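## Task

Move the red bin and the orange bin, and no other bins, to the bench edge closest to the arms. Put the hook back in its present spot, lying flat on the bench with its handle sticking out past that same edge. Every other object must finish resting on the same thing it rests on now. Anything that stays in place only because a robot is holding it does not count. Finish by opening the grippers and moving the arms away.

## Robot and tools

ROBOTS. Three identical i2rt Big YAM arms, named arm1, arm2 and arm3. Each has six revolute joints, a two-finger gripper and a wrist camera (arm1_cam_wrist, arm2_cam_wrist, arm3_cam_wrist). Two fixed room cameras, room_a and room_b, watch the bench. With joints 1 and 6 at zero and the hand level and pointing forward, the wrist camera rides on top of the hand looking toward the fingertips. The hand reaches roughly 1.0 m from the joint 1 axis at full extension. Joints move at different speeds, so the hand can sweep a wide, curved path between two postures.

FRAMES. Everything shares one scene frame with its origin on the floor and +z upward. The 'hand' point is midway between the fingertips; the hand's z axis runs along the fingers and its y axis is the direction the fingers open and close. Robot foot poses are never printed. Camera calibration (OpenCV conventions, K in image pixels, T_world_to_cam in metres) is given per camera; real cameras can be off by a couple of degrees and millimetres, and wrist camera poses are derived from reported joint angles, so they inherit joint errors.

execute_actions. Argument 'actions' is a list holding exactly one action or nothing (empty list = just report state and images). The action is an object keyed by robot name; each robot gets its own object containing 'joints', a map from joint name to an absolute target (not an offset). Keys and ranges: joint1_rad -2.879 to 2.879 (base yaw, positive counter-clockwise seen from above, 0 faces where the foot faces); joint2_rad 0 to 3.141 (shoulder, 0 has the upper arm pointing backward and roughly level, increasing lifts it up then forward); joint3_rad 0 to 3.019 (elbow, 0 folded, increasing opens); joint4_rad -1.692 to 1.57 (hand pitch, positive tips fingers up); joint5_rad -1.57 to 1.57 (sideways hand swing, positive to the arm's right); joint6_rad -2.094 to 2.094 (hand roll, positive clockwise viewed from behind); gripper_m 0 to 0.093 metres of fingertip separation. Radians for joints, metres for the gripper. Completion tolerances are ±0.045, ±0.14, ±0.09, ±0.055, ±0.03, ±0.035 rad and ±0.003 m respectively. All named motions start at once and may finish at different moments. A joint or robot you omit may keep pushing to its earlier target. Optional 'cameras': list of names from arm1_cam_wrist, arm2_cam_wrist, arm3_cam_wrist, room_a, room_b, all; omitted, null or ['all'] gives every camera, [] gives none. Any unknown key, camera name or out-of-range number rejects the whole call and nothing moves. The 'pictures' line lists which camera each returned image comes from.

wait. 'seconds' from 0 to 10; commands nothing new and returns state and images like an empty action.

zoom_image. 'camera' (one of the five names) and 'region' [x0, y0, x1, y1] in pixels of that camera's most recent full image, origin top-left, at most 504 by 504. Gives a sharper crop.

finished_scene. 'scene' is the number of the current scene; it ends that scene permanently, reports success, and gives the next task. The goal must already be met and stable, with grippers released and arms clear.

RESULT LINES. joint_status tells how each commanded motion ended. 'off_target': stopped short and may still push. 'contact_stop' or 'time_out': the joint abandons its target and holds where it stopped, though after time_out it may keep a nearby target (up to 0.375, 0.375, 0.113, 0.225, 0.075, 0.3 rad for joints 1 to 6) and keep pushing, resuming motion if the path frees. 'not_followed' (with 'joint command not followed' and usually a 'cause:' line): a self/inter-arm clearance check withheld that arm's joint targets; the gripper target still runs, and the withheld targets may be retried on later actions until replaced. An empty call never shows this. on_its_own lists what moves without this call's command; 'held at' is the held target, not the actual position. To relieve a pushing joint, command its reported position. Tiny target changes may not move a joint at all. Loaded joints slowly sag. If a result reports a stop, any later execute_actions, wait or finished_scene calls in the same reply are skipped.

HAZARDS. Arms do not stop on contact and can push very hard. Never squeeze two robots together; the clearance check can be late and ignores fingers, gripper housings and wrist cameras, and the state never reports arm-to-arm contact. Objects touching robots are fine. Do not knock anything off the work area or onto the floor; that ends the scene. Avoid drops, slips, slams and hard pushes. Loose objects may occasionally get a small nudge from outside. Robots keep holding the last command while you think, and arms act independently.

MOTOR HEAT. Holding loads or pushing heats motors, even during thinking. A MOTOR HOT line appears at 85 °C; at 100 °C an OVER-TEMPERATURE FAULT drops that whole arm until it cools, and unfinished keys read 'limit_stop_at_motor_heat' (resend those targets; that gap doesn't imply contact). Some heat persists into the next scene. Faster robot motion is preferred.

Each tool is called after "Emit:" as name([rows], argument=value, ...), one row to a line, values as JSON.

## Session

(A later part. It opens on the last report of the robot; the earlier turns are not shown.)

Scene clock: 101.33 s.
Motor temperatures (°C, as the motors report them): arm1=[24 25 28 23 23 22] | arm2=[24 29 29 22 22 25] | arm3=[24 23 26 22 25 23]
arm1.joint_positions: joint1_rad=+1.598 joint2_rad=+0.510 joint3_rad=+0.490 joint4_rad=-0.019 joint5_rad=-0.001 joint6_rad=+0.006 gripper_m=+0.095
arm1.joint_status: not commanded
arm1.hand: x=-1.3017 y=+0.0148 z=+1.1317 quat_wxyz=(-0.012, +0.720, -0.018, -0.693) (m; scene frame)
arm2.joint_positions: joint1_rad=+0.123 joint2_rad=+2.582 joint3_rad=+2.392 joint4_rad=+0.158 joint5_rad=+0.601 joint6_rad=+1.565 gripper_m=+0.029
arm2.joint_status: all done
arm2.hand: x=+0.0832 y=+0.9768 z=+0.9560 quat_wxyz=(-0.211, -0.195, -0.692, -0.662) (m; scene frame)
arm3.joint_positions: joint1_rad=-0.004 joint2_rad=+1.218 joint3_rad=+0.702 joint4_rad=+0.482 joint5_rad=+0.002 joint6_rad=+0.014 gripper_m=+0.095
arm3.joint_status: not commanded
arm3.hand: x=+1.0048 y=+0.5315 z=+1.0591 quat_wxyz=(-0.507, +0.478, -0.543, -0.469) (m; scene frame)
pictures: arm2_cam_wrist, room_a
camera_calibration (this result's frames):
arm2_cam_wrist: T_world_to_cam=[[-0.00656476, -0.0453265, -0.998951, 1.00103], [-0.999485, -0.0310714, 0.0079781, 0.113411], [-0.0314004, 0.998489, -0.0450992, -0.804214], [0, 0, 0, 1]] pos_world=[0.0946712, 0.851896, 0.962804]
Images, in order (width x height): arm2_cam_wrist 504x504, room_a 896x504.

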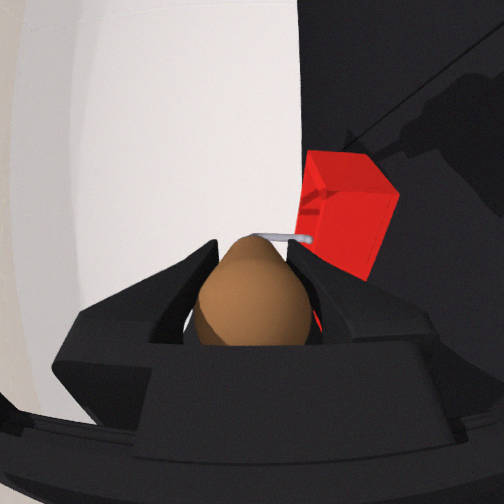

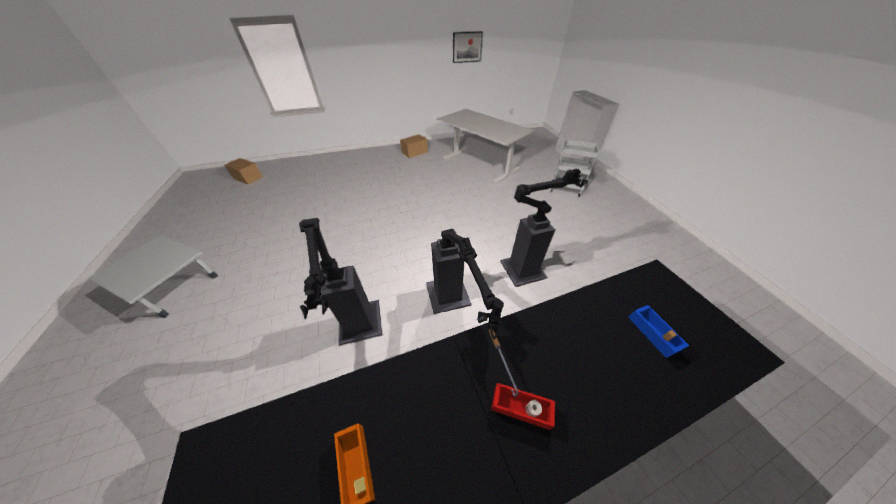

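Emit:
execute_actions([
  {"arm2":{"joints":{"joint3_rad":2.37,"joint1_rad":0.095}}},
], cameras=["arm2_cam_wrist","room_a"])

Emit:
zoom_image(camera="room_a", region=[460,330,580,440])

Scene clock: 104.03 s.
Motor temperatures (°C, as the motors report them): arm1=[24 25 28 23 23 22] | arm2=[24 30 29 22 22 25] | arm3=[24 23 27 22 25 23]
arm1.joint_positions: joint1_rad=+1.598 joint2_rad=+0.510 joint3_rad=+0.490 joint4_rad=-0.019 joint5_rad=-0.001 joint6_rad=+0.006 gripper_m=+0.095
arm1.joint_status: not commanded
arm1.hand: x=-1.3017 y=+0.0148 z=+1.1317 quat_wxyz=(-0.012, +0.720, -0.018, -0.693) (m; scene frame)
arm2.joint_positions: joint1_rad=+0.099 joint2_rad=+2.586 joint3_rad=+2.330 joint4_rad=+0.150 joint5_rad=+0.600 joint6_rad=+1.553 gripper_m=+0.029
arm2.joint_status: all done
arm2.hand: x=+0.1070 y=+0.9679 z=+0.9141 quat_wxyz=(-0.231, -0.191, -0.715, -0.632) (m; scene frame)
arm3.joint_positions: joint1_rad=-0.004 joint2_rad=+1.218 joint3_rad=+0.702 joint4_rad=+0.482 joint5_rad=+0.002 joint6_rad=+0.014 gripper_m=+0.095
arm3.joint_status: not commanded
arm3.hand: x=+1.0048 y=+0.5315 z=+1.0591 quat_wxyz=(-0.507, +0.478, -0.543, -0.469) (m; scene frame)
pictures: arm2_cam_wrist, room_a
camera_calibration (this result's frames):
arm2_cam_wrist: T_world_to_cam=[[0.00212111, -0.125712, -0.992065, 1.02947], [-0.999973, -0.00725612, -0.00121854, 0.122634], [-0.00704536, 0.99204, -0.125724, -0.719116], [0, 0, 0, 1]] pos_world=[0.11538, 0.843699, 0.931043]
Images, in order (width x height): arm2_cam_wrist 504x504, room_a 896x504.

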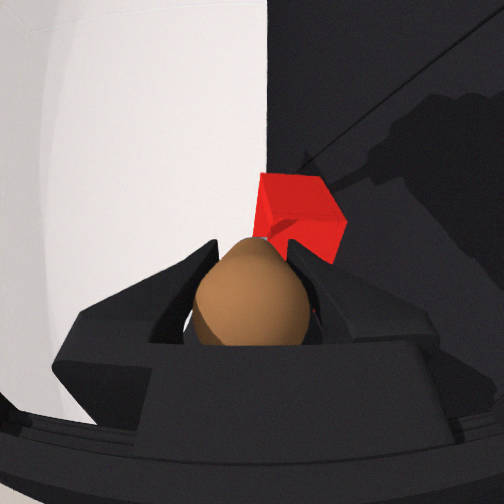

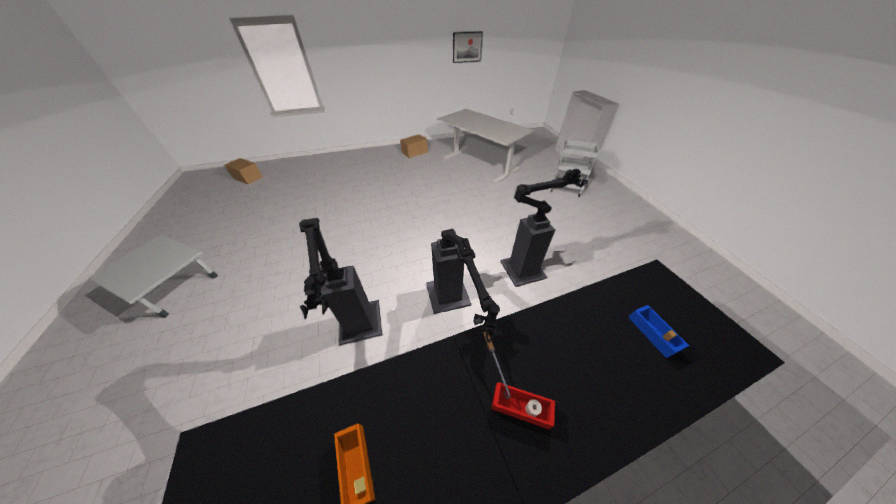

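Region (460, 330, 580, 440) of room_a's 896x504 image, scaled by 4.200, with more detail than that image has; it fills the top 462 rows of this view, and the rest is white.

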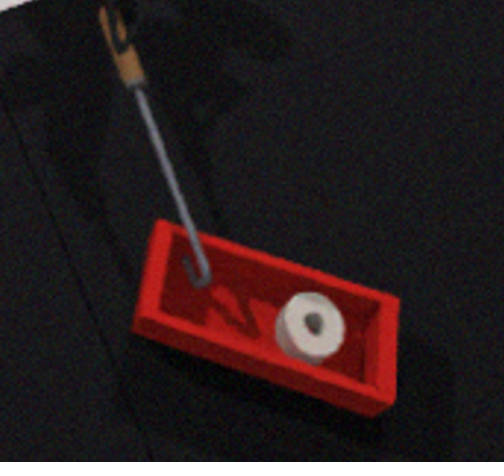

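Emit:
execute_actions([
  {"arm2":{"joints":{"joint2_rad":2.43,"joint3_rad":2.14,"joint4_rad":0.28}}},
], cameras=[])

Emit:
execute_actions([
  {"arm2":{"joints":{"joint2_rad":2.315,"joint3_rad":1.93,"joint4_rad":0.38}}},
], cameras=[])

Emit:
execute_actions([
  {"arm2":{"joints":{"joint2_rad":2.16,"joint3_rad":1.63,"joint4_rad":0.52}}},
], cameras=["arm2_cam_wrist","room_a"])

Scene clock: 112.10 s.
Motor temperatures (°C, as the motors report them): arm1=[24 25 28 23 23 22] | arm2=[24 30 29 22 22 25] | arm3=[24 23 27 22 25 23]
arm1.joint_positions: joint1_rad=+1.598 joint2_rad=+0.510 joint3_rad=+0.490 joint4_rad=-0.019 joint5_rad=-0.001 joint6_rad=+0.006 gripper_m=+0.095
arm1.joint_status: not commanded
arm1.hand: x=-1.3017 y=+0.0148 z=+1.1317 quat_wxyz=(-0.012, +0.720, -0.018, -0.693) (m; scene frame)
arm2.joint_positions: joint1_rad=+0.099 joint2_rad=+2.496 joint3_rad=+2.125 joint4_rad=+0.252 joint5_rad=+0.599 joint6_rad=+1.557 gripper_m=+0.029
arm2.joint_status: all done
arm2.hand: x=+0.1066 y=+0.9397 z=+0.9013 quat_wxyz=(-0.230, -0.191, -0.719, -0.627) (m; scene frame)
arm3.joint_positions: joint1_rad=-0.004 joint2_rad=+1.218 joint3_rad=+0.702 joint4_rad=+0.482 joint5_rad=+0.002 joint6_rad=+0.014 gripper_m=+0.095
arm3.joint_status: not commanded
arm3.hand: x=+1.0048 y=+0.5315 z=+1.0591 quat_wxyz=(-0.507, +0.478, -0.543, -0.469) (m; scene frame)
pictures: none
No camera images: the call's "cameras" was empty. Leave "cameras" out to get every camera's image.

Scene clock: 113.03 s.
Motor temperatures (°C, as the motors report them): arm1=[24 25 28 23 23 22] | arm2=[24 30 29 22 22 25] | arm3=[24 23 27 22 25 23]
arm1.joint_positions: joint1_rad=+1.598 joint2_rad=+0.510 joint3_rad=+0.490 joint4_rad=-0.019 joint5_rad=-0.001 joint6_rad=+0.006 gripper_m=+0.095
arm1.joint_status: not commanded
arm1.hand: x=-1.3017 y=+0.0148 z=+1.1317 quat_wxyz=(-0.012, +0.720, -0.018, -0.693) (m; scene frame)
arm2.joint_positions: joint1_rad=+0.099 joint2_rad=+2.384 joint3_rad=+1.912 joint4_rad=+0.346 joint5_rad=+0.598 joint6_rad=+1.557 gripper_m=+0.029
arm2.joint_status: all done
arm2.hand: x=+0.1062 y=+0.9025 z=+0.9025 quat_wxyz=(-0.230, -0.189, -0.721, -0.625) (m; scene frame)
arm3.joint_positions: joint1_rad=-0.004 joint2_rad=+1.218 joint3_rad=+0.702 joint4_rad=+0.482 joint5_rad=+0.002 joint6_rad=+0.014 gripper_m=+0.095
arm3.joint_status: not commanded
arm3.hand: x=+1.0048 y=+0.5315 z=+1.0591 quat_wxyz=(-0.507, +0.478, -0.543, -0.469) (m; scene frame)
pictures: none
No camera images: the call's "cameras" was empty. Leave "cameras" out to get every camera's image.

Scene clock: 114.07 s.
Motor temperatures (°C, as the motors report them): arm1=[24 25 28 23 23 22] | arm2=[24 30 29 22 22 25] | arm3=[24 23 27 22 25 23]
arm1.joint_positions: joint1_rad=+1.598 joint2_rad=+0.510 joint3_rad=+0.490 joint4_rad=-0.019 joint5_rad=-0.001 joint6_rad=+0.006 gripper_m=+0.095
arm1.joint_status: not commanded
arm1.hand: x=-1.3017 y=+0.0148 z=+1.1317 quat_wxyz=(-0.012, +0.720, -0.018, -0.693) (m; scene frame)
arm2.joint_positions: joint1_rad=+0.099 joint2_rad=+2.224 joint3_rad=+1.607 joint4_rad=+0.483 joint5_rad=+0.596 joint6_rad=+1.557 gripper_m=+0.029
arm2.joint_status: all done
arm2.hand: x=+0.1054 y=+0.8361 z=+0.9032 quat_wxyz=(-0.230, -0.188, -0.724, -0.623) (m; scene frame)
arm3.joint_positions: joint1_rad=-0.004 joint2_rad=+1.218 joint3_rad=+0.702 joint4_rad=+0.482 joint5_rad=+0.002 joint6_rad=+0.014 gripper_m=+0.095
arm3.joint_status: not commanded
arm3.hand: x=+1.0048 y=+0.5315 z=+1.0591 quat_wxyz=(-0.507, +0.478, -0.543, -0.469) (m; scene frame)
pictures: arm2_cam_wrist, room_a
camera_calibration (this result's frames):
arm2_cam_wrist: T_world_to_cam=[[-0.0012052, -0.150775, -0.988567, 1.02031], [-0.999933, -0.01124, 0.00293337, 0.119678], [-0.0115538, 0.988504, -0.150752, -0.563718], [0, 0, 0, 1]] pos_world=[0.114387, 0.712421, 0.923314]
Images, in order (width x height): arm2_cam_wrist 504x504, room_a 896x504.

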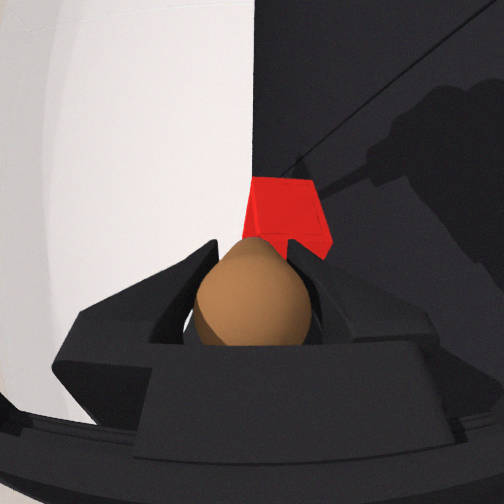

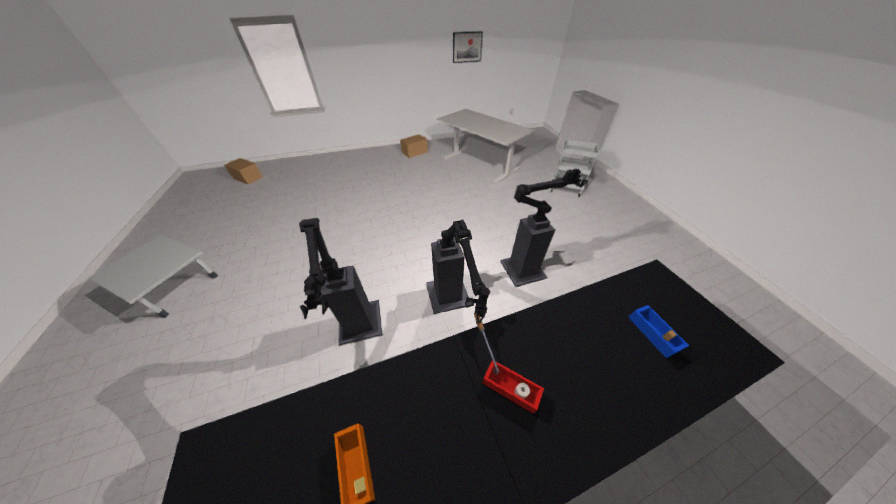

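Working; continuing the pull.

Emit:
execute_actions([
  {"arm2":{"joints":{"joint2_rad":1.96,"joint3_rad":1.31,"joint4_rad":0.64}}},
], cameras=[])

Emit:
execute_actions([
  {"arm2":{"joints":{"joint2_rad":1.72,"joint3_rad":0.96,"joint4_rad":0.74}}},
], cameras=["room_b","room_a"])

Scene clock: 117.17 s.
Motor temperatures (°C, as the motors report them): arm1=[24 25 28 23 23 22] | arm2=[24 30 28 22 22 25] | arm3=[24 23 27 22 25 23]
arm1.joint_positions: joint1_rad=+1.598 joint2_rad=+0.510 joint3_rad=+0.490 joint4_rad=-0.019 joint5_rad=-0.001 joint6_rad=+0.006 gripper_m=+0.095
arm1.joint_status: not commanded
arm1.hand: x=-1.3017 y=+0.0148 z=+1.1317 quat_wxyz=(-0.012, +0.720, -0.018, -0.693) (m; scene frame)
arm2.joint_positions: joint1_rad=+0.099 joint2_rad=+2.010 joint3_rad=+1.286 joint4_rad=+0.598 joint5_rad=+0.597 joint6_rad=+1.555 gripper_m=+0.029
arm2.joint_status: all done
arm2.hand: x=+0.1048 y=+0.7496 z=+0.9285 quat_wxyz=(-0.231, -0.188, -0.721, -0.625) (m; scene frame)
arm3.joint_positions: joint1_rad=-0.004 joint2_rad=+1.218 joint3_rad=+0.702 joint4_rad=+0.482 joint5_rad=+0.002 joint6_rad=+0.014 gripper_m=+0.095
arm3.joint_status: not commanded
arm3.hand: x=+1.0048 y=+0.5315 z=+1.0591 quat_wxyz=(-0.507, +0.478, -0.543, -0.469) (m; scene frame)
pictures: none
No camera images: the call's "cameras" was empty. Leave "cameras" out to get every camera's image.

Scene clock: 118.30 s.
Motor temperatures (°C, as the motors report them): arm1=[24 25 28 23 23 22] | arm2=[24 30 28 22 22 25] | arm3=[24 23 27 22 25 23]
arm1.joint_positions: joint1_rad=+1.598 joint2_rad=+0.510 joint3_rad=+0.490 joint4_rad=-0.019 joint5_rad=-0.001 joint6_rad=+0.006 gripper_m=+0.095
arm1.joint_status: not commanded
arm1.hand: x=-1.3017 y=+0.0148 z=+1.1317 quat_wxyz=(-0.012, +0.720, -0.018, -0.693) (m; scene frame)
arm2.joint_positions: joint1_rad=+0.099 joint2_rad=+1.754 joint3_rad=+0.937 joint4_rad=+0.700 joint5_rad=+0.598 joint6_rad=+1.554 gripper_m=+0.029
arm2.joint_status: all done
arm2.hand: x=+0.1041 y=+0.6384 z=+0.9519 quat_wxyz=(-0.231, -0.189, -0.719, -0.628) (m; scene frame)
arm3.joint_positions: joint1_rad=-0.004 joint2_rad=+1.218 joint3_rad=+0.702 joint4_rad=+0.482 joint5_rad=+0.002 joint6_rad=+0.014 gripper_m=+0.095
arm3.joint_status: not commanded
arm3.hand: x=+1.0048 y=+0.5315 z=+1.0591 quat_wxyz=(-0.507, +0.478, -0.543, -0.469) (m; scene frame)
pictures: room_a, room_b
Images, in order (width x height): room_a 896x504, room_b 896x504.

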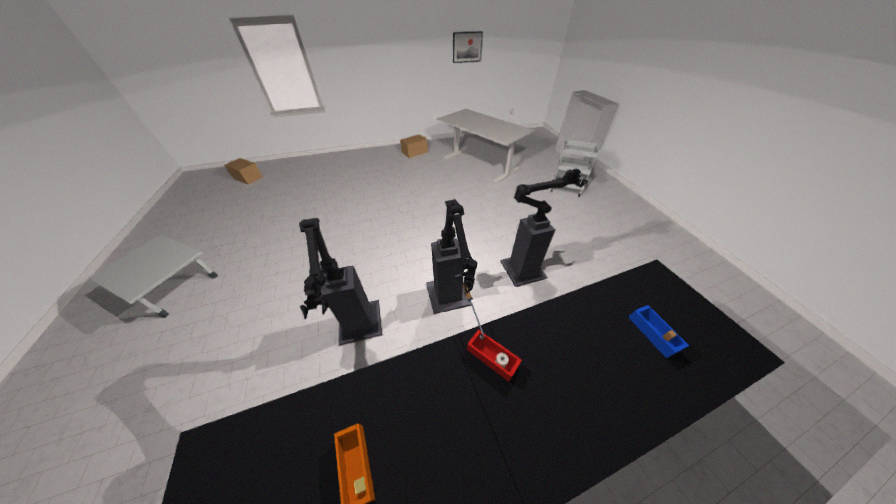

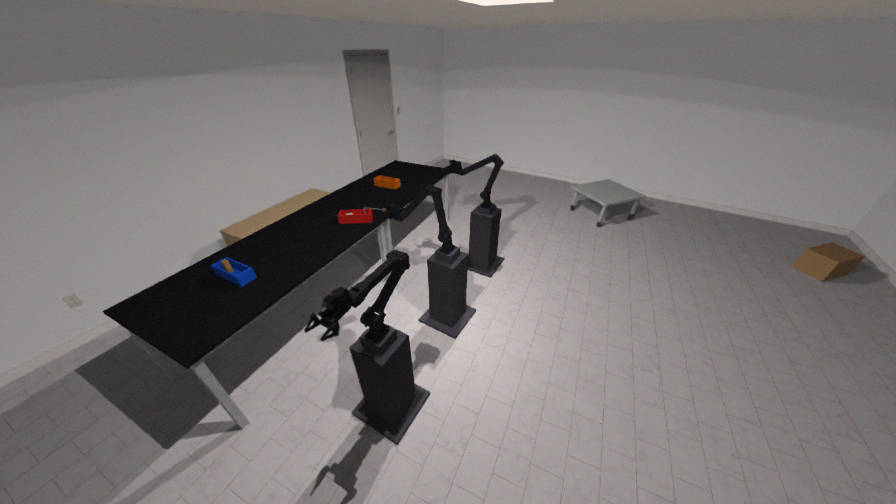

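Emit:
execute_actions([
  {"arm2":{"joints":{"joint2_rad":1.66,"joint3_rad":0.75,"joint4_rad":0.89}}},
], cameras=["room_b","room_a","arm3_cam_wrist"])

Emit:
zoom_image(camera="room_b", region=[320,180,440,260])

Scene clock: 124.20 s.
Motor temperatures (°C, as the motors report them): arm1=[24 25 28 23 23 22] | arm2=[24 29 28 22 22 25] | arm3=[24 23 27 22 25 23]
arm1.joint_positions: joint1_rad=+1.598 joint2_rad=+0.510 joint3_rad=+0.490 joint4_rad=-0.019 joint5_rad=-0.001 joint6_rad=+0.006 gripper_m=+0.095
arm1.joint_status: not commanded
arm1.hand: x=-1.3017 y=+0.0148 z=+1.1317 quat_wxyz=(-0.012, +0.720, -0.018, -0.693) (m; scene frame)
arm2.joint_positions: joint1_rad=+0.099 joint2_rad=+1.707 joint3_rad=+0.718 joint4_rad=+0.844 joint5_rad=+0.596 joint6_rad=+1.553 gripper_m=+0.029
arm2.joint_status: all done
arm2.hand: x=+0.1035 y=+0.5689 z=+0.9129 quat_wxyz=(-0.233, -0.185, -0.728, -0.618) (m; scene frame)
arm3.joint_positions: joint1_rad=-0.004 joint2_rad=+1.218 joint3_rad=+0.702 joint4_rad=+0.482 joint5_rad=+0.002 joint6_rad=+0.014 gripper_m=+0.095
arm3.joint_status: not commanded
arm3.hand: x=+1.0048 y=+0.5315 z=+1.0591 quat_wxyz=(-0.507, +0.478, -0.543, -0.469) (m; scene frame)
pictures: arm3_cam_wrist, room_a, room_b
camera_calibration (this result's frames):
arm3_cam_wrist: T_world_to_cam=[[0.994393, -0.105353, -0.00914719, -0.932314], [-0.071373, -0.604798, -0.793174, 1.23685], [0.0780313, 0.789379, -0.608926, 0.270878], [0, 0, 0, 1]] pos_world=[0.994227, 0.435994, 1.13745]
Images, in order (width x height): arm3_cam_wrist 504x504, room_a 896x504, room_b 896x504.

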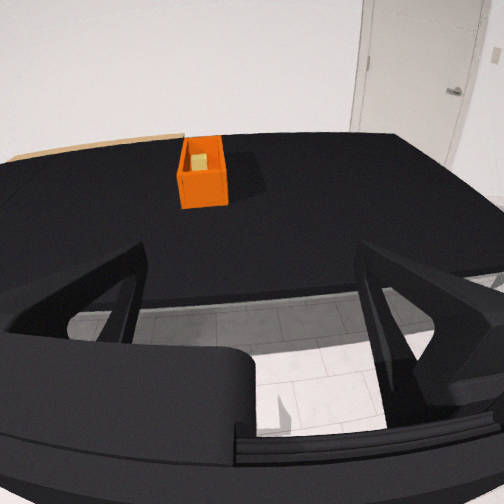

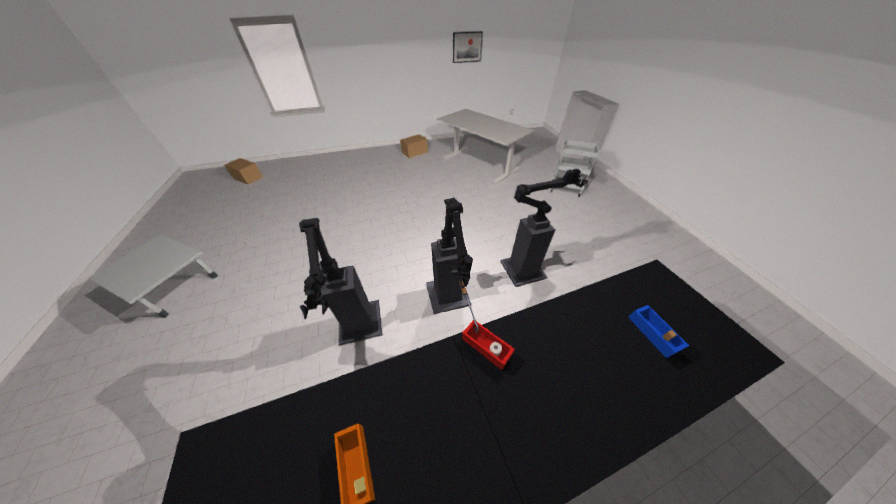

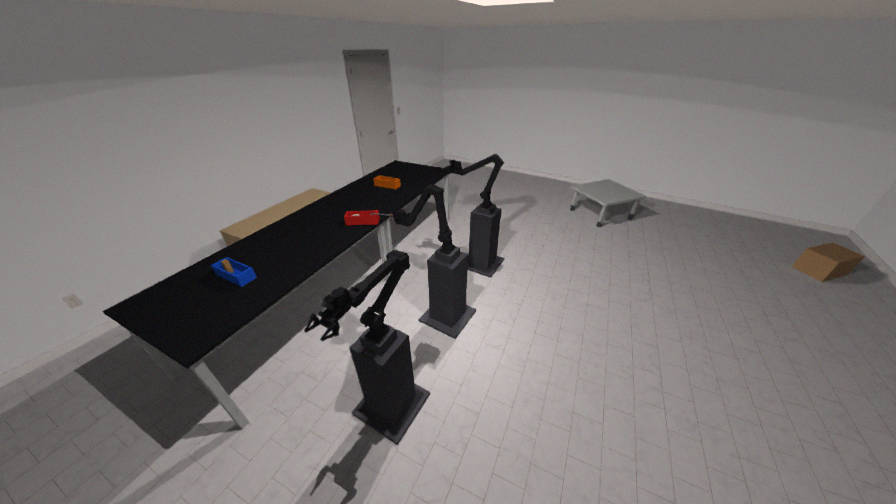

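Region (320, 180, 440, 260) of room_b's 896x504 image, scaled by 4.200, with more detail than that image has.

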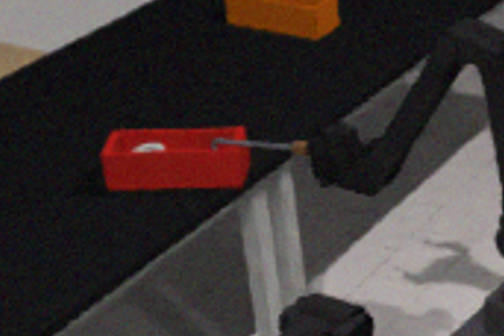

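Emit:
execute_actions([
  {"arm2":{"joints":{"joint2_rad":1.6,"joint3_rad":1.0,"joint4_rad":0.85}},"arm3":{"joints":{"joint1_rad":-0.6}}},
], cameras=["room_a"])

Emit:
execute_actions([
  {"arm2":{"joints":{"joint1_rad":-0.537,"joint3_rad":1.3,"joint4_rad":0.5,"joint5_rad":-0.647,"joint6_rad":0}}},
], cameras=[])

Emit:
execute_actions([
  {"arm2":{"joints":{"joint2_rad":2.35,"joint3_rad":2.27,"joint4_rad":0.24}}},
], cameras=["room_a","room_b","arm2_cam_wrist"])

Scene clock: 132.93 s.
Motor temperatures (°C, as the motors report them): arm1=[24 25 28 23 23 22] | arm2=[24 29 27 22 22 25] | arm3=[24 24 27 22 25 23]
arm1.joint_positions: joint1_rad=+1.598 joint2_rad=+0.510 joint3_rad=+0.490 joint4_rad=-0.019 joint5_rad=-0.001 joint6_rad=+0.006 gripper_m=+0.095
arm1.joint_status: not commanded
arm1.hand: x=-1.3017 y=+0.0148 z=+1.1317 quat_wxyz=(-0.012, +0.720, -0.018, -0.693) (m; scene frame)
arm2.joint_positions: joint1_rad=+0.099 joint2_rad=+1.634 joint3_rad=+0.951 joint4_rad=+0.816 joint5_rad=+0.599 joint6_rad=+1.548 gripper_m=+0.029
arm2.joint_status: all done
arm2.hand: x=+0.1037 y=+0.6303 z=+1.0577 quat_wxyz=(-0.208, -0.214, -0.635, -0.712) (m; scene frame)
arm3.joint_positions: joint1_rad=-0.601 joint2_rad=+1.218 joint3_rad=+0.702 joint4_rad=+0.482 joint5_rad=+0.001 joint6_rad=+0.013 gripper_m=+0.095
arm3.joint_status: all done
arm3.hand: x=+1.2931 y=+0.4097 z=+1.0570 quat_wxyz=(-0.622, +0.301, -0.659, -0.296) (m; scene frame)
pictures: room_a
Images, in order (width x height): room_a 896x504.

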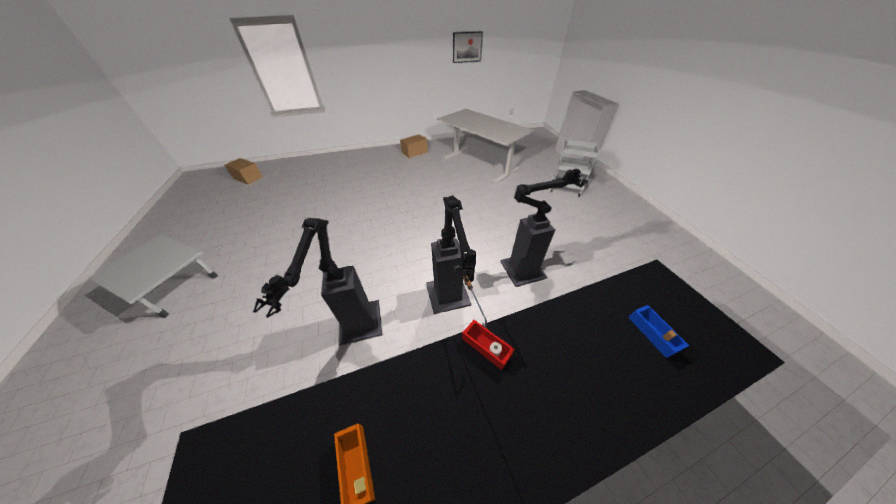

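Scene clock: 135.07 s.
Motor temperatures (°C, as the motors report them): arm1=[24 25 28 23 23 22] | arm2=[24 29 28 22 22 25] | arm3=[24 24 27 22 25 23]
arm1.joint_positions: joint1_rad=+1.598 joint2_rad=+0.510 joint3_rad=+0.490 joint4_rad=-0.019 joint5_rad=-0.001 joint6_rad=+0.006 gripper_m=+0.095
arm1.joint_status: not commanded
arm1.hand: x=-1.3017 y=+0.0148 z=+1.1317 quat_wxyz=(-0.012, +0.720, -0.018, -0.693) (m; scene frame)
arm2.joint_positions: joint1_rad=-0.531 joint2_rad=+1.643 joint3_rad=+1.244 joint4_rad=+0.476 joint5_rad=-0.649 joint6_rad=+0.014 gripper_m=+0.029
arm2.joint_status: all done
arm2.hand: x=+0.3223 y=+0.6158 z=+1.1379 quat_wxyz=(-0.518, +0.500, -0.476, -0.506) (m; scene frame)
arm3.joint_positions: joint1_rad=-0.601 joint2_rad=+1.218 joint3_rad=+0.702 joint4_rad=+0.482 joint5_rad=+0.001 joint6_rad=+0.013 gripper_m=+0.095
arm3.joint_status: not commanded
arm3.hand: x=+1.2931 y=+0.4097 z=+1.0570 quat_wxyz=(-0.622, +0.301, -0.659, -0.296) (m; scene frame)
pictures: none
No camera images: the call's "cameras" was empty. Leave "cameras" out to get every camera's image.

Scene clock: 137.03 s.
Motor temperatures (°C, as the motors report them): arm1=[24 25 28 23 23 22] | arm2=[24 29 28 22 22 25] | arm3=[24 24 27 22 25 23]
arm1.joint_positions: joint1_rad=+1.598 joint2_rad=+0.510 joint3_rad=+0.490 joint4_rad=-0.019 joint5_rad=-0.001 joint6_rad=+0.006 gripper_m=+0.095
arm1.joint_status: not commanded
arm1.hand: x=-1.3017 y=+0.0148 z=+1.1317 quat_wxyz=(-0.012, +0.720, -0.018, -0.693) (m; scene frame)
arm2.joint_positions: joint1_rad=-0.531 joint2_rad=+2.400 joint3_rad=+2.197 joint4_rad=+0.218 joint5_rad=-0.646 joint6_rad=+0.002 gripper_m=+0.029
arm2.joint_status: all done
arm2.hand: x=+0.4740 y=+0.8172 z=+1.0273 quat_wxyz=(-0.500, +0.506, -0.495, -0.499) (m; scene frame)
arm3.joint_positions: joint1_rad=-0.601 joint2_rad=+1.218 joint3_rad=+0.702 joint4_rad=+0.482 joint5_rad=+0.001 joint6_rad=+0.013 gripper_m=+0.095
arm3.joint_status: not commanded
arm3.hand: x=+1.2931 y=+0.4097 z=+1.0570 quat_wxyz=(-0.622, +0.301, -0.659, -0.296) (m; scene frame)
pictures: arm2_cam_wrist, room_a, room_b
camera_calibration (this result's frames):
arm2_cam_wrist: T_world_to_cam=[[0.999991, 0.00283007, -0.00321698, -0.471843], [-0.000988557, -0.578165, -0.815919, 1.31866], [-0.00416905, 0.815915, -0.578157, 0.0545616], [0, 0, 0, 1]] pos_world=[0.47337, 0.719221, 1.10595]
Images, in order (width x height): arm2_cam_wrist 504x504, room_a 896x504, room_b 896x504.

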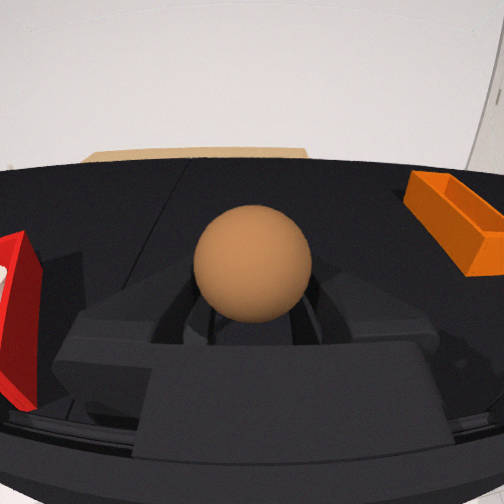

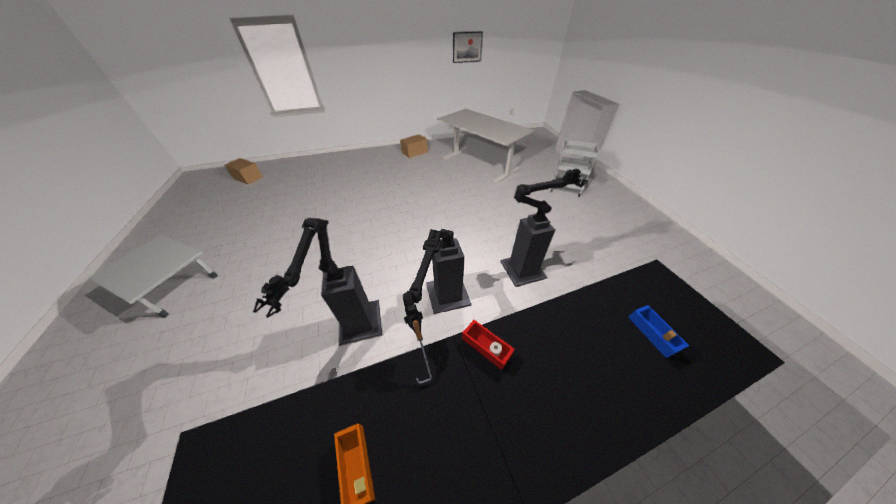

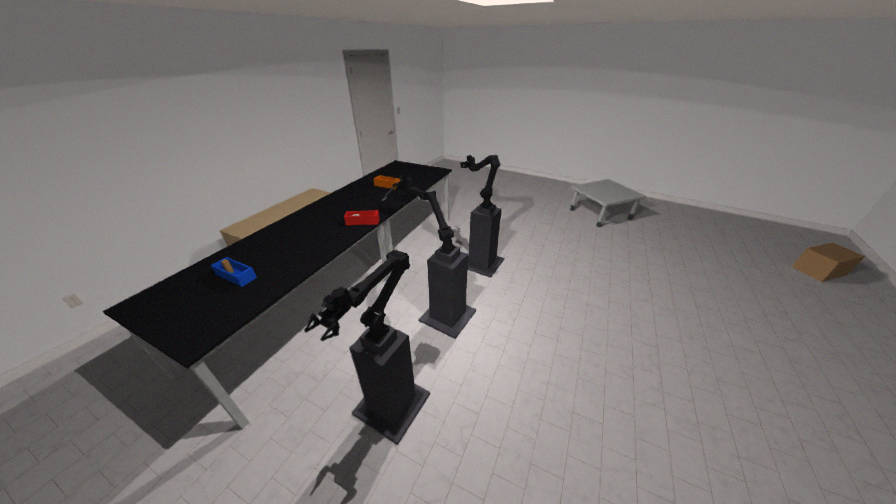

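Emit:
execute_actions([
  {"arm2":{"joints":{"joint2_rad":2.53,"joint4_rad":0.5}}},
], cameras=["arm2_cam_wrist"])

Emit:
execute_actions([
  {"arm2":{"joints":{"joint2_rad":2.66,"joint4_rad":0.55}}},
], cameras=["room_a","arm2_cam_wrist"])

Scene clock: 141.43 s.
Motor temperatures (°C, as the motors report them): arm1=[24 25 28 23 23 22] | arm2=[24 29 29 22 22 25] | arm3=[24 24 27 22 25 23]
arm1.joint_positions: joint1_rad=+1.598 joint2_rad=+0.510 joint3_rad=+0.490 joint4_rad=-0.019 joint5_rad=-0.001 joint6_rad=+0.006 gripper_m=+0.095
arm1.joint_status: not commanded
arm1.hand: x=-1.3017 y=+0.0148 z=+1.1317 quat_wxyz=(-0.012, +0.720, -0.018, -0.693) (m; scene frame)
arm2.joint_positions: joint1_rad=-0.532 joint2_rad=+2.574 joint3_rad=+2.215 joint4_rad=+0.482 joint5_rad=-0.647 joint6_rad=+0.002 gripper_m=+0.029
arm2.joint_status: all done
arm2.hand: x=+0.4822 y=+0.8258 z=+0.9325 quat_wxyz=(-0.537, +0.500, -0.457, -0.504) (m; scene frame)
arm3.joint_positions: joint1_rad=-0.601 joint2_rad=+1.218 joint3_rad=+0.702 joint4_rad=+0.482 joint5_rad=+0.001 joint6_rad=+0.013 gripper_m=+0.095
arm3.joint_status: not commanded
arm3.hand: x=+1.2931 y=+0.4097 z=+1.0570 quat_wxyz=(-0.622, +0.301, -0.659, -0.296) (m; scene frame)
pictures: arm2_cam_wrist
camera_calibration (this result's frames):
arm2_cam_wrist: T_world_to_cam=[[0.998176, 0.00162676, 0.0603529, -0.537722], [0.0528647, -0.506394, -0.86068, 1.20279], [0.0291622, 0.862301, -0.505556, -0.129331], [0, 0, 0, 1]] pos_world=[0.476927, 0.721481, 1.00228]
Images, in order (width x height): arm2_cam_wrist 504x504.

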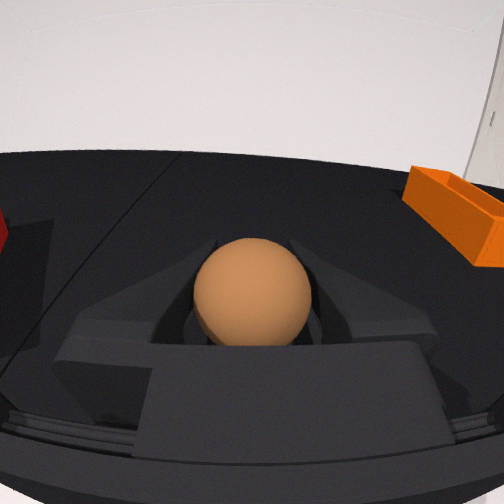

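Scene clock: 142.50 s.
Motor temperatures (°C, as the motors report them): arm1=[24 25 28 23 23 22] | arm2=[24 29 29 22 22 25] | arm3=[24 24 27 22 25 23]
arm1.joint_positions: joint1_rad=+1.598 joint2_rad=+0.510 joint3_rad=+0.490 joint4_rad=-0.019 joint5_rad=-0.001 joint6_rad=+0.006 gripper_m=+0.095
arm1.joint_status: not commanded
arm1.hand: x=-1.3017 y=+0.0148 z=+1.1317 quat_wxyz=(-0.012, +0.720, -0.018, -0.693) (m; scene frame)
arm2.joint_positions: joint1_rad=-0.532 joint2_rad=+2.677 joint3_rad=+2.226 joint4_rad=+0.539 joint5_rad=-0.647 joint6_rad=+0.002 gripper_m=+0.029
arm2.joint_status: all done
arm2.hand: x=+0.4825 y=+0.8248 z=+0.8560 quat_wxyz=(-0.525, +0.502, -0.469, -0.502) (m; scene frame)
arm3.joint_positions: joint1_rad=-0.601 joint2_rad=+1.218 joint3_rad=+0.702 joint4_rad=+0.482 joint5_rad=+0.001 joint6_rad=+0.013 gripper_m=+0.095
arm3.joint_status: not commanded
arm3.hand: x=+1.2931 y=+0.4097 z=+1.0570 quat_wxyz=(-0.622, +0.301, -0.659, -0.296) (m; scene frame)
pictures: arm2_cam_wrist, room_a
camera_calibration (this result's frames):
arm2_cam_wrist: T_world_to_cam=[[0.99919, 0.00298201, 0.0401259, -0.517691], [0.0356123, -0.529712, -0.84743, 1.15265], [0.0187281, 0.848172, -0.529389, -0.130041], [0, 0, 0, 1]] pos_world=[0.478658, 0.722412, 0.928718]
Images, in order (width x height): arm2_cam_wrist 504x504, room_a 896x504.

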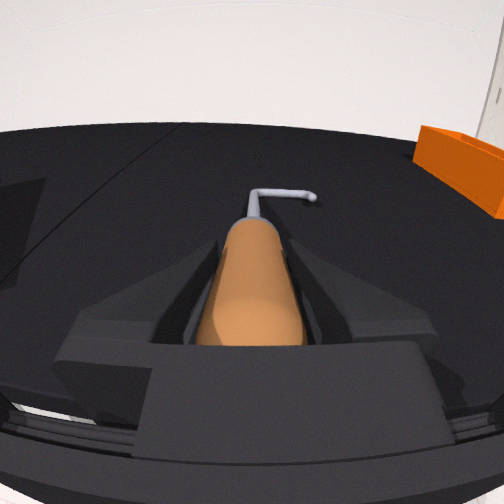

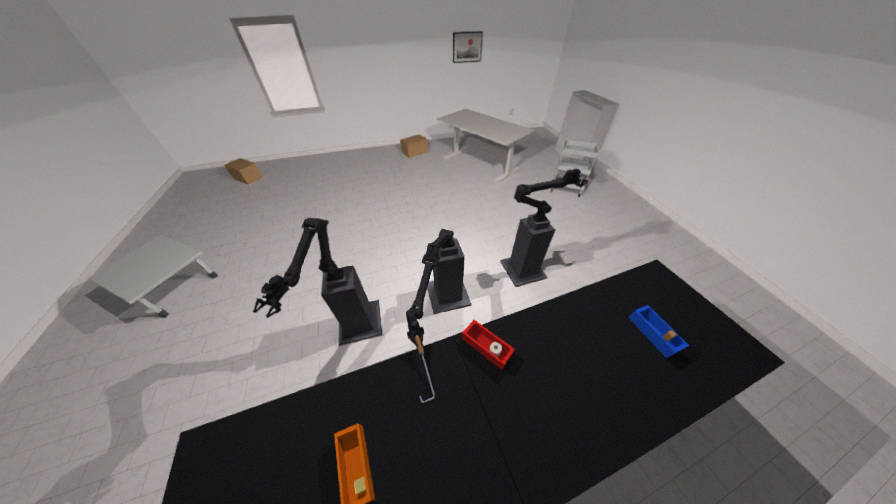

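Emit:
execute_actions([
  {"arm2":{"joints":{"joint1_rad":-0.568,"joint5_rad":-0.675,"joint2_rad":2.575,"joint3_rad":2.03,"joint4_rad":0.63}}},
], cameras=["arm2_cam_wrist"])

Scene clock: 148.13 s.
Motor temperatures (°C, as the motors report them): arm1=[24 25 28 23 23 22] | arm2=[24 30 29 22 22 25] | arm3=[24 24 27 22 25 23]
arm1.joint_positions: joint1_rad=+1.598 joint2_rad=+0.510 joint3_rad=+0.490 joint4_rad=-0.019 joint5_rad=-0.001 joint6_rad=+0.006 gripper_m=+0.095
arm1.joint_status: not commanded
arm1.hand: x=-1.3017 y=+0.0148 z=+1.1317 quat_wxyz=(-0.012, +0.720, -0.018, -0.693) (m; scene frame)
arm2.joint_positions: joint1_rad=-0.563 joint2_rad=+2.607 joint3_rad=+2.021 joint4_rad=+0.622 joint5_rad=-0.673 joint6_rad=-0.004 gripper_m=+0.029
arm2.joint_status: all done
arm2.hand: x=+0.4826 y=+0.7831 z=+0.8267 quat_wxyz=(-0.510, +0.505, -0.487, -0.497) (m; scene frame)
arm3.joint_positions: joint1_rad=-0.601 joint2_rad=+1.218 joint3_rad=+0.702 joint4_rad=+0.482 joint5_rad=+0.001 joint6_rad=+0.013 gripper_m=+0.095
arm3.joint_status: not commanded
arm3.hand: x=+1.2931 y=+0.4097 z=+1.0570 quat_wxyz=(-0.622, +0.301, -0.659, -0.296) (m; scene frame)
pictures: arm2_cam_wrist
camera_calibration (this result's frames):
arm2_cam_wrist: T_world_to_cam=[[0.999879, -0.00163707, 0.0154942, -0.492902], [0.0118615, -0.564817, -0.825131, 1.12626], [0.0101022, 0.825215, -0.564729, -0.0588276], [0, 0, 0, 1]] pos_world=[0.480078, 0.683869, 0.903727]
Images, in order (width x height): arm2_cam_wrist 504x504.

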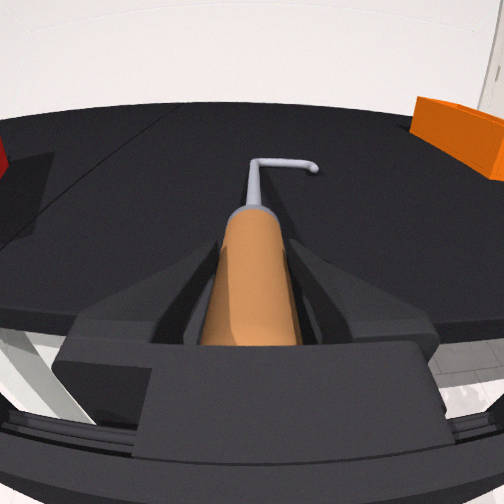

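Emit:
execute_actions([
  {"arm2":{"joints":{"joint2_rad":2.65,"joint4_rad":0.65}}},
], cameras=["arm2_cam_wrist"])

Emit:
execute_actions([
  {"arm2":{"joints":{"gripper_m":0.08}}},
], cameras=["arm2_cam_wrist"])

Scene clock: 151.73 s.
Motor temperatures (°C, as the motors report them): arm1=[24 25 29 23 23 22] | arm2=[24 30 29 22 22 25] | arm3=[24 24 27 22 25 23]
arm1.joint_positions: joint1_rad=+1.598 joint2_rad=+0.510 joint3_rad=+0.490 joint4_rad=-0.019 joint5_rad=-0.001 joint6_rad=+0.006 gripper_m=+0.095
arm1.joint_status: not commanded
arm1.hand: x=-1.3017 y=+0.0148 z=+1.1317 quat_wxyz=(-0.012, +0.720, -0.018, -0.693) (m; scene frame)
arm2.joint_positions: joint1_rad=-0.563 joint2_rad=+2.643 joint3_rad=+2.021 joint4_rad=+0.645 joint5_rad=-0.672 joint6_rad=-0.008 gripper_m=+0.029
arm2.joint_status: all done
arm2.hand: x=+0.4809 y=+0.7802 z=+0.7990 quat_wxyz=(-0.506, +0.506, -0.492, -0.495) (m; scene frame)
arm3.joint_positions: joint1_rad=-0.601 joint2_rad=+1.218 joint3_rad=+0.702 joint4_rad=+0.482 joint5_rad=+0.001 joint6_rad=+0.013 gripper_m=+0.095
arm3.joint_status: not commanded
arm3.hand: x=+1.2931 y=+0.4097 z=+1.0570 quat_wxyz=(-0.622, +0.301, -0.659, -0.296) (m; scene frame)
pictures: arm2_cam_wrist
camera_calibration (this result's frames):
arm2_cam_wrist: T_world_to_cam=[[0.999941, -0.00245946, 0.0105741, -0.486217], [0.00724796, -0.573901, -0.818892, 1.10611], [0.00808251, 0.818921, -0.57385, -0.0589193], [0, 0, 0, 1]] pos_world=[0.478647, 0.681854, 0.877118]
Images, in order (width x height): arm2_cam_wrist 504x504.

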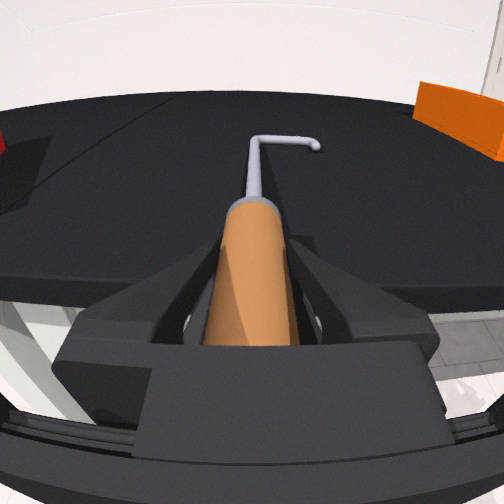

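Scene clock: 152.40 s.
Motor temperatures (°C, as the motors report them): arm1=[24 25 29 23 23 22] | arm2=[24 30 29 22 22 25] | arm3=[24 24 27 22 25 23]
arm1.joint_positions: joint1_rad=+1.598 joint2_rad=+0.510 joint3_rad=+0.490 joint4_rad=-0.019 joint5_rad=-0.001 joint6_rad=+0.006 gripper_m=+0.095
arm1.joint_status: not commanded
arm1.hand: x=-1.3017 y=+0.0148 z=+1.1317 quat_wxyz=(-0.012, +0.720, -0.018, -0.693) (m; scene frame)
arm2.joint_positions: joint1_rad=-0.563 joint2_rad=+2.643 joint3_rad=+2.021 joint4_rad=+0.645 joint5_rad=-0.672 joint6_rad=-0.008 gripper_m=+0.080
arm2.joint_status: all done
arm2.hand: x=+0.4809 y=+0.7802 z=+0.7990 quat_wxyz=(-0.506, +0.506, -0.492, -0.495) (m; scene frame)
arm3.joint_positions: joint1_rad=-0.601 joint2_rad=+1.218 joint3_rad=+0.702 joint4_rad=+0.482 joint5_rad=+0.001 joint6_rad=+0.013 gripper_m=+0.095
arm3.joint_status: not commanded
arm3.hand: x=+1.2931 y=+0.4097 z=+1.0570 quat_wxyz=(-0.622, +0.301, -0.659, -0.296) (m; scene frame)
pictures: arm2_cam_wrist
camera_calibration (this result's frames):
arm2_cam_wrist: T_world_to_cam=[[0.999941, -0.00245946, 0.0105741, -0.486217], [0.00724796, -0.573901, -0.818892, 1.10611], [0.00808251, 0.818921, -0.57385, -0.0589193], [0, 0, 0, 1]] pos_world=[0.478647, 0.681854, 0.877118]
Images, in order (width x height): arm2_cam_wrist 504x504.

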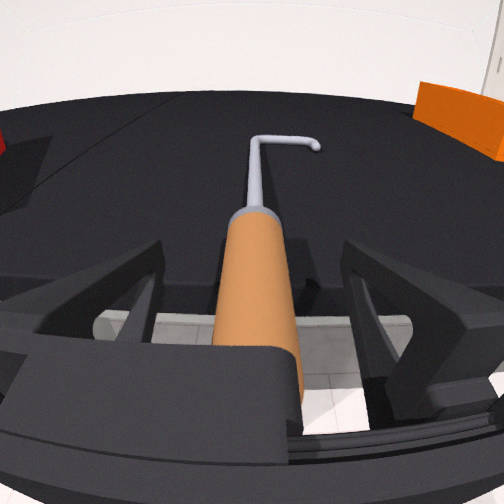

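Emit:
execute_actions([
  {"arm2":{"joints":{"joint2_rad":2.3,"joint4_rad":0.32}}},
], cameras=[])

Emit:
execute_actions([
  {"arm2":{"joints":{"joint1_rad":0.7,"joint2_rad":1.2,"joint3_rad":1.0,"joint4_rad":0.2,"joint5_rad":0}},"arm3":{"joints":{"joint1_rad":0.1,"joint2_rad":1.9,"joint3_rad":1.7,"joint4_rad":0.3,"joint5_rad":0.659}}},
], cameras=[])

Emit:
execute_actions([
  {"arm3":{"joints":{"joint1_rad":0.759,"joint2_rad":2.45,"joint3_rad":2.07,"joint4_rad":0.49}}},
], cameras=["arm3_cam_wrist"])

Scene clock: 159.57 s.
Motor temperatures (°C, as the motors report them): arm1=[24 25 29 23 23 22] | arm2=[24 30 28 22 22 25] | arm3=[24 24 27 22 25 23]
arm1.joint_positions: joint1_rad=+1.598 joint2_rad=+0.510 joint3_rad=+0.490 joint4_rad=-0.019 joint5_rad=-0.001 joint6_rad=+0.006 gripper_m=+0.095
arm1.joint_status: not commanded
arm1.hand: x=-1.3017 y=+0.0148 z=+1.1317 quat_wxyz=(-0.012, +0.720, -0.018, -0.693) (m; scene frame)
arm2.joint_positions: joint1_rad=-0.563 joint2_rad=+2.306 joint3_rad=+2.019 joint4_rad=+0.321 joint5_rad=-0.672 joint6_rad=-0.008 gripper_m=+0.080
arm2.joint_status: all done
arm2.hand: x=+0.4769 y=+0.7796 z=+1.0301 quat_wxyz=(-0.511, +0.506, -0.487, -0.496) (m; scene frame)
arm3.joint_positions: joint1_rad=-0.601 joint2_rad=+1.218 joint3_rad=+0.702 joint4_rad=+0.482 joint5_rad=+0.001 joint6_rad=+0.013 gripper_m=+0.095
arm3.joint_status: not commanded
arm3.hand: x=+1.2931 y=+0.4097 z=+1.0570 quat_wxyz=(-0.622, +0.301, -0.659, -0.296) (m; scene frame)
pictures: none
No camera images: the call's "cameras" was empty. Leave "cameras" out to get every camera's image.

Scene clock: 161.50 s.
Motor temperatures (°C, as the motors report them): arm1=[24 25 29 23 23 22] | arm2=[24 30 28 22 22 25] | arm3=[24 24 27 22 25 23]
arm1.joint_positions: joint1_rad=+1.598 joint2_rad=+0.510 joint3_rad=+0.490 joint4_rad=-0.019 joint5_rad=-0.001 joint6_rad=+0.006 gripper_m=+0.095
arm1.joint_status: not commanded
arm1.hand: x=-1.3017 y=+0.0148 z=+1.1317 quat_wxyz=(-0.012, +0.720, -0.018, -0.693) (m; scene frame)
arm2.joint_positions: joint1_rad=+0.701 joint2_rad=+1.195 joint3_rad=+0.990 joint4_rad=+0.197 joint5_rad=-0.003 joint6_rad=-0.006 gripper_m=+0.080
arm2.joint_status: all done
arm2.hand: x=-0.3160 y=+0.4778 z=+1.1935 quat_wxyz=(-0.327, +0.632, -0.334, -0.618) (m; scene frame)
arm3.joint_positions: joint1_rad=+0.099 joint2_rad=+1.894 joint3_rad=+1.661 joint4_rad=+0.302 joint5_rad=+0.658 joint6_rad=+0.012 gripper_m=+0.095
arm3.joint_status: all done
arm3.hand: x=+1.0551 y=+0.7902 z=+1.1375 quat_wxyz=(-0.637, +0.288, -0.631, -0.337) (m; scene frame)
pictures: none
No camera images: the call's "cameras" was empty. Leave "cameras" out to get every camera's image.

Scene clock: 163.70 s.
Motor temperatures (°C, as the motors report them): arm1=[24 25 29 23 23 22] | arm2=[24 30 28 22 22 25] | arm3=[24 24 28 22 25 23]
arm1.joint_positions: joint1_rad=+1.598 joint2_rad=+0.510 joint3_rad=+0.490 joint4_rad=-0.019 joint5_rad=-0.001 joint6_rad=+0.006 gripper_m=+0.095
arm1.joint_status: not commanded
arm1.hand: x=-1.3017 y=+0.0148 z=+1.1317 quat_wxyz=(-0.012, +0.720, -0.018, -0.693) (m; scene frame)
arm2.joint_positions: joint1_rad=+0.701 joint2_rad=+1.195 joint3_rad=+0.990 joint4_rad=+0.197 joint5_rad=-0.003 joint6_rad=-0.006 gripper_m=+0.080
arm2.joint_status: not commanded
arm2.hand: x=-0.3160 y=+0.4778 z=+1.1935 quat_wxyz=(-0.327, +0.632, -0.334, -0.618) (m; scene frame)
arm3.joint_positions: joint1_rad=+0.762 joint2_rad=+2.479 joint3_rad=+2.028 joint4_rad=+0.480 joint5_rad=+0.659 joint6_rad=+0.011 gripper_m=+0.095
arm3.joint_status: all done
arm3.hand: x=+0.4664 y=+0.7853 z=+0.9002 quat_wxyz=(-0.491, +0.488, -0.506, -0.515) (m; scene frame)
pictures: arm3_cam_wrist
camera_calibration (this result's frames):
arm3_cam_wrist: T_world_to_cam=[[0.999668, 0.00267695, -0.0256441, -0.444118], [-0.0197125, -0.561738, -0.82708, 1.19853], [-0.0166193, 0.827311, -0.561499, -0.0126106], [0, 0, 0, 1]] pos_world=[0.467387, 0.684884, 0.972814]
Images, in order (width x height): arm3_cam_wrist 504x504.

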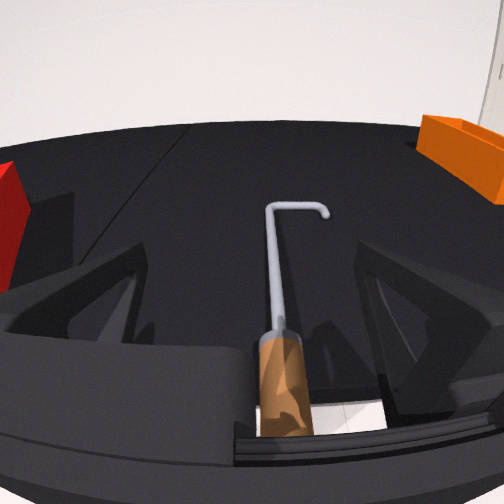

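Emit:
execute_actions([
  {"arm3":{"joints":{"joint1_rad":0.732,"joint5_rad":0.64,"joint2_rad":2.6,"joint4_rad":0.61}}},
], cameras=["arm3_cam_wrist"])

Scene clock: 167.20 s.
Motor temperatures (°C, as the motors report them): arm1=[24 25 29 23 23 22] | arm2=[24 29 28 22 22 25] | arm3=[24 25 28 22 25 23]
arm1.joint_positions: joint1_rad=+1.598 joint2_rad=+0.510 joint3_rad=+0.490 joint4_rad=-0.019 joint5_rad=-0.001 joint6_rad=+0.006 gripper_m=+0.095
arm1.joint_status: not commanded
arm1.hand: x=-1.3017 y=+0.0148 z=+1.1317 quat_wxyz=(-0.012, +0.720, -0.018, -0.693) (m; scene frame)
arm2.joint_positions: joint1_rad=+0.701 joint2_rad=+1.195 joint3_rad=+0.990 joint4_rad=+0.197 joint5_rad=-0.003 joint6_rad=-0.006 gripper_m=+0.080
arm2.joint_status: not commanded
arm2.hand: x=-0.3160 y=+0.4778 z=+1.1935 quat_wxyz=(-0.327, +0.632, -0.334, -0.618) (m; scene frame)
arm3.joint_positions: joint1_rad=+0.734 joint2_rad=+2.578 joint3_rad=+2.035 joint4_rad=+0.601 joint5_rad=+0.642 joint6_rad=+0.009 gripper_m=+0.095
arm3.joint_status: all done
arm3.hand: x=+0.4851 y=+0.7969 z=+0.8402 quat_wxyz=(-0.496, +0.476, -0.506, -0.522) (m; scene frame)
pictures: arm3_cam_wrist
camera_calibration (this result's frames):
arm3_cam_wrist: T_world_to_cam=[[0.99917, -0.00738263, -0.040049, -0.443998], [-0.0376515, -0.5422, -0.839406, 1.15919], [-0.0155175, 0.840217, -0.542028, -0.0827938], [0, 0, 0, 1]] pos_world=[0.48599, 0.694799, 0.910371]
Images, in order (width x height): arm3_cam_wrist 504x504.

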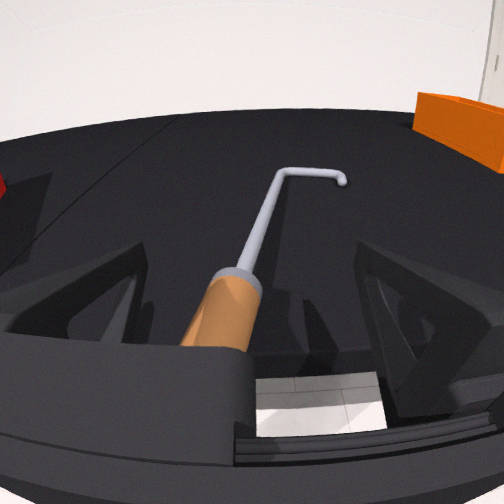

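Emit:
execute_actions([
  {"arm3":{"joints":{"joint1_rad":0.79,"joint5_rad":0.82,"joint4_rad":0.56}}},
], cameras=["arm3_cam_wrist"])

Scene clock: 170.07 s.
Motor temperatures (°C, as the motors report them): arm1=[24 25 29 23 23 22] | arm2=[24 29 28 22 22 25] | arm3=[24 25 29 22 25 23]
arm1.joint_positions: joint1_rad=+1.598 joint2_rad=+0.510 joint3_rad=+0.490 joint4_rad=-0.019 joint5_rad=-0.001 joint6_rad=+0.006 gripper_m=+0.095
arm1.joint_status: not commanded
arm1.hand: x=-1.3017 y=+0.0148 z=+1.1317 quat_wxyz=(-0.012, +0.720, -0.018, -0.693) (m; scene frame)
arm2.joint_positions: joint1_rad=+0.701 joint2_rad=+1.195 joint3_rad=+0.990 joint4_rad=+0.197 joint5_rad=-0.003 joint6_rad=-0.006 gripper_m=+0.080
arm2.joint_status: not commanded
arm2.hand: x=-0.3160 y=+0.4778 z=+1.1935 quat_wxyz=(-0.327, +0.632, -0.334, -0.618) (m; scene frame)
arm3.joint_positions: joint1_rad=+0.797 joint2_rad=+2.578 joint3_rad=+2.035 joint4_rad=+0.566 joint5_rad=+0.818 joint6_rad=+0.009 gripper_m=+0.095
arm3.joint_status: all done
arm3.hand: x=+0.4656 y=+0.7655 z=+0.8329 quat_wxyz=(-0.521, +0.459, -0.536, -0.481) (m; scene frame)
pictures: arm3_cam_wrist
camera_calibration (this result's frames):
arm3_cam_wrist: T_world_to_cam=[[0.992565, -0.119899, -0.0209406, -0.3518], [-0.0853181, -0.562682, -0.822259, 1.15892], [0.0868054, 0.817932, -0.568728, -0.0689605], [0, 0, 0, 1]] pos_world=[0.454048, 0.666331, 0.906349]
Images, in order (width x height): arm3_cam_wrist 504x504.

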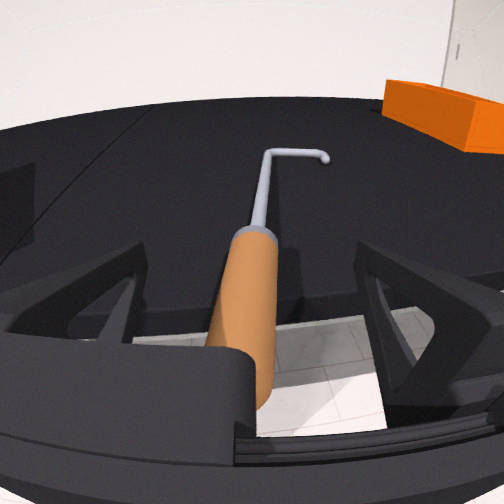

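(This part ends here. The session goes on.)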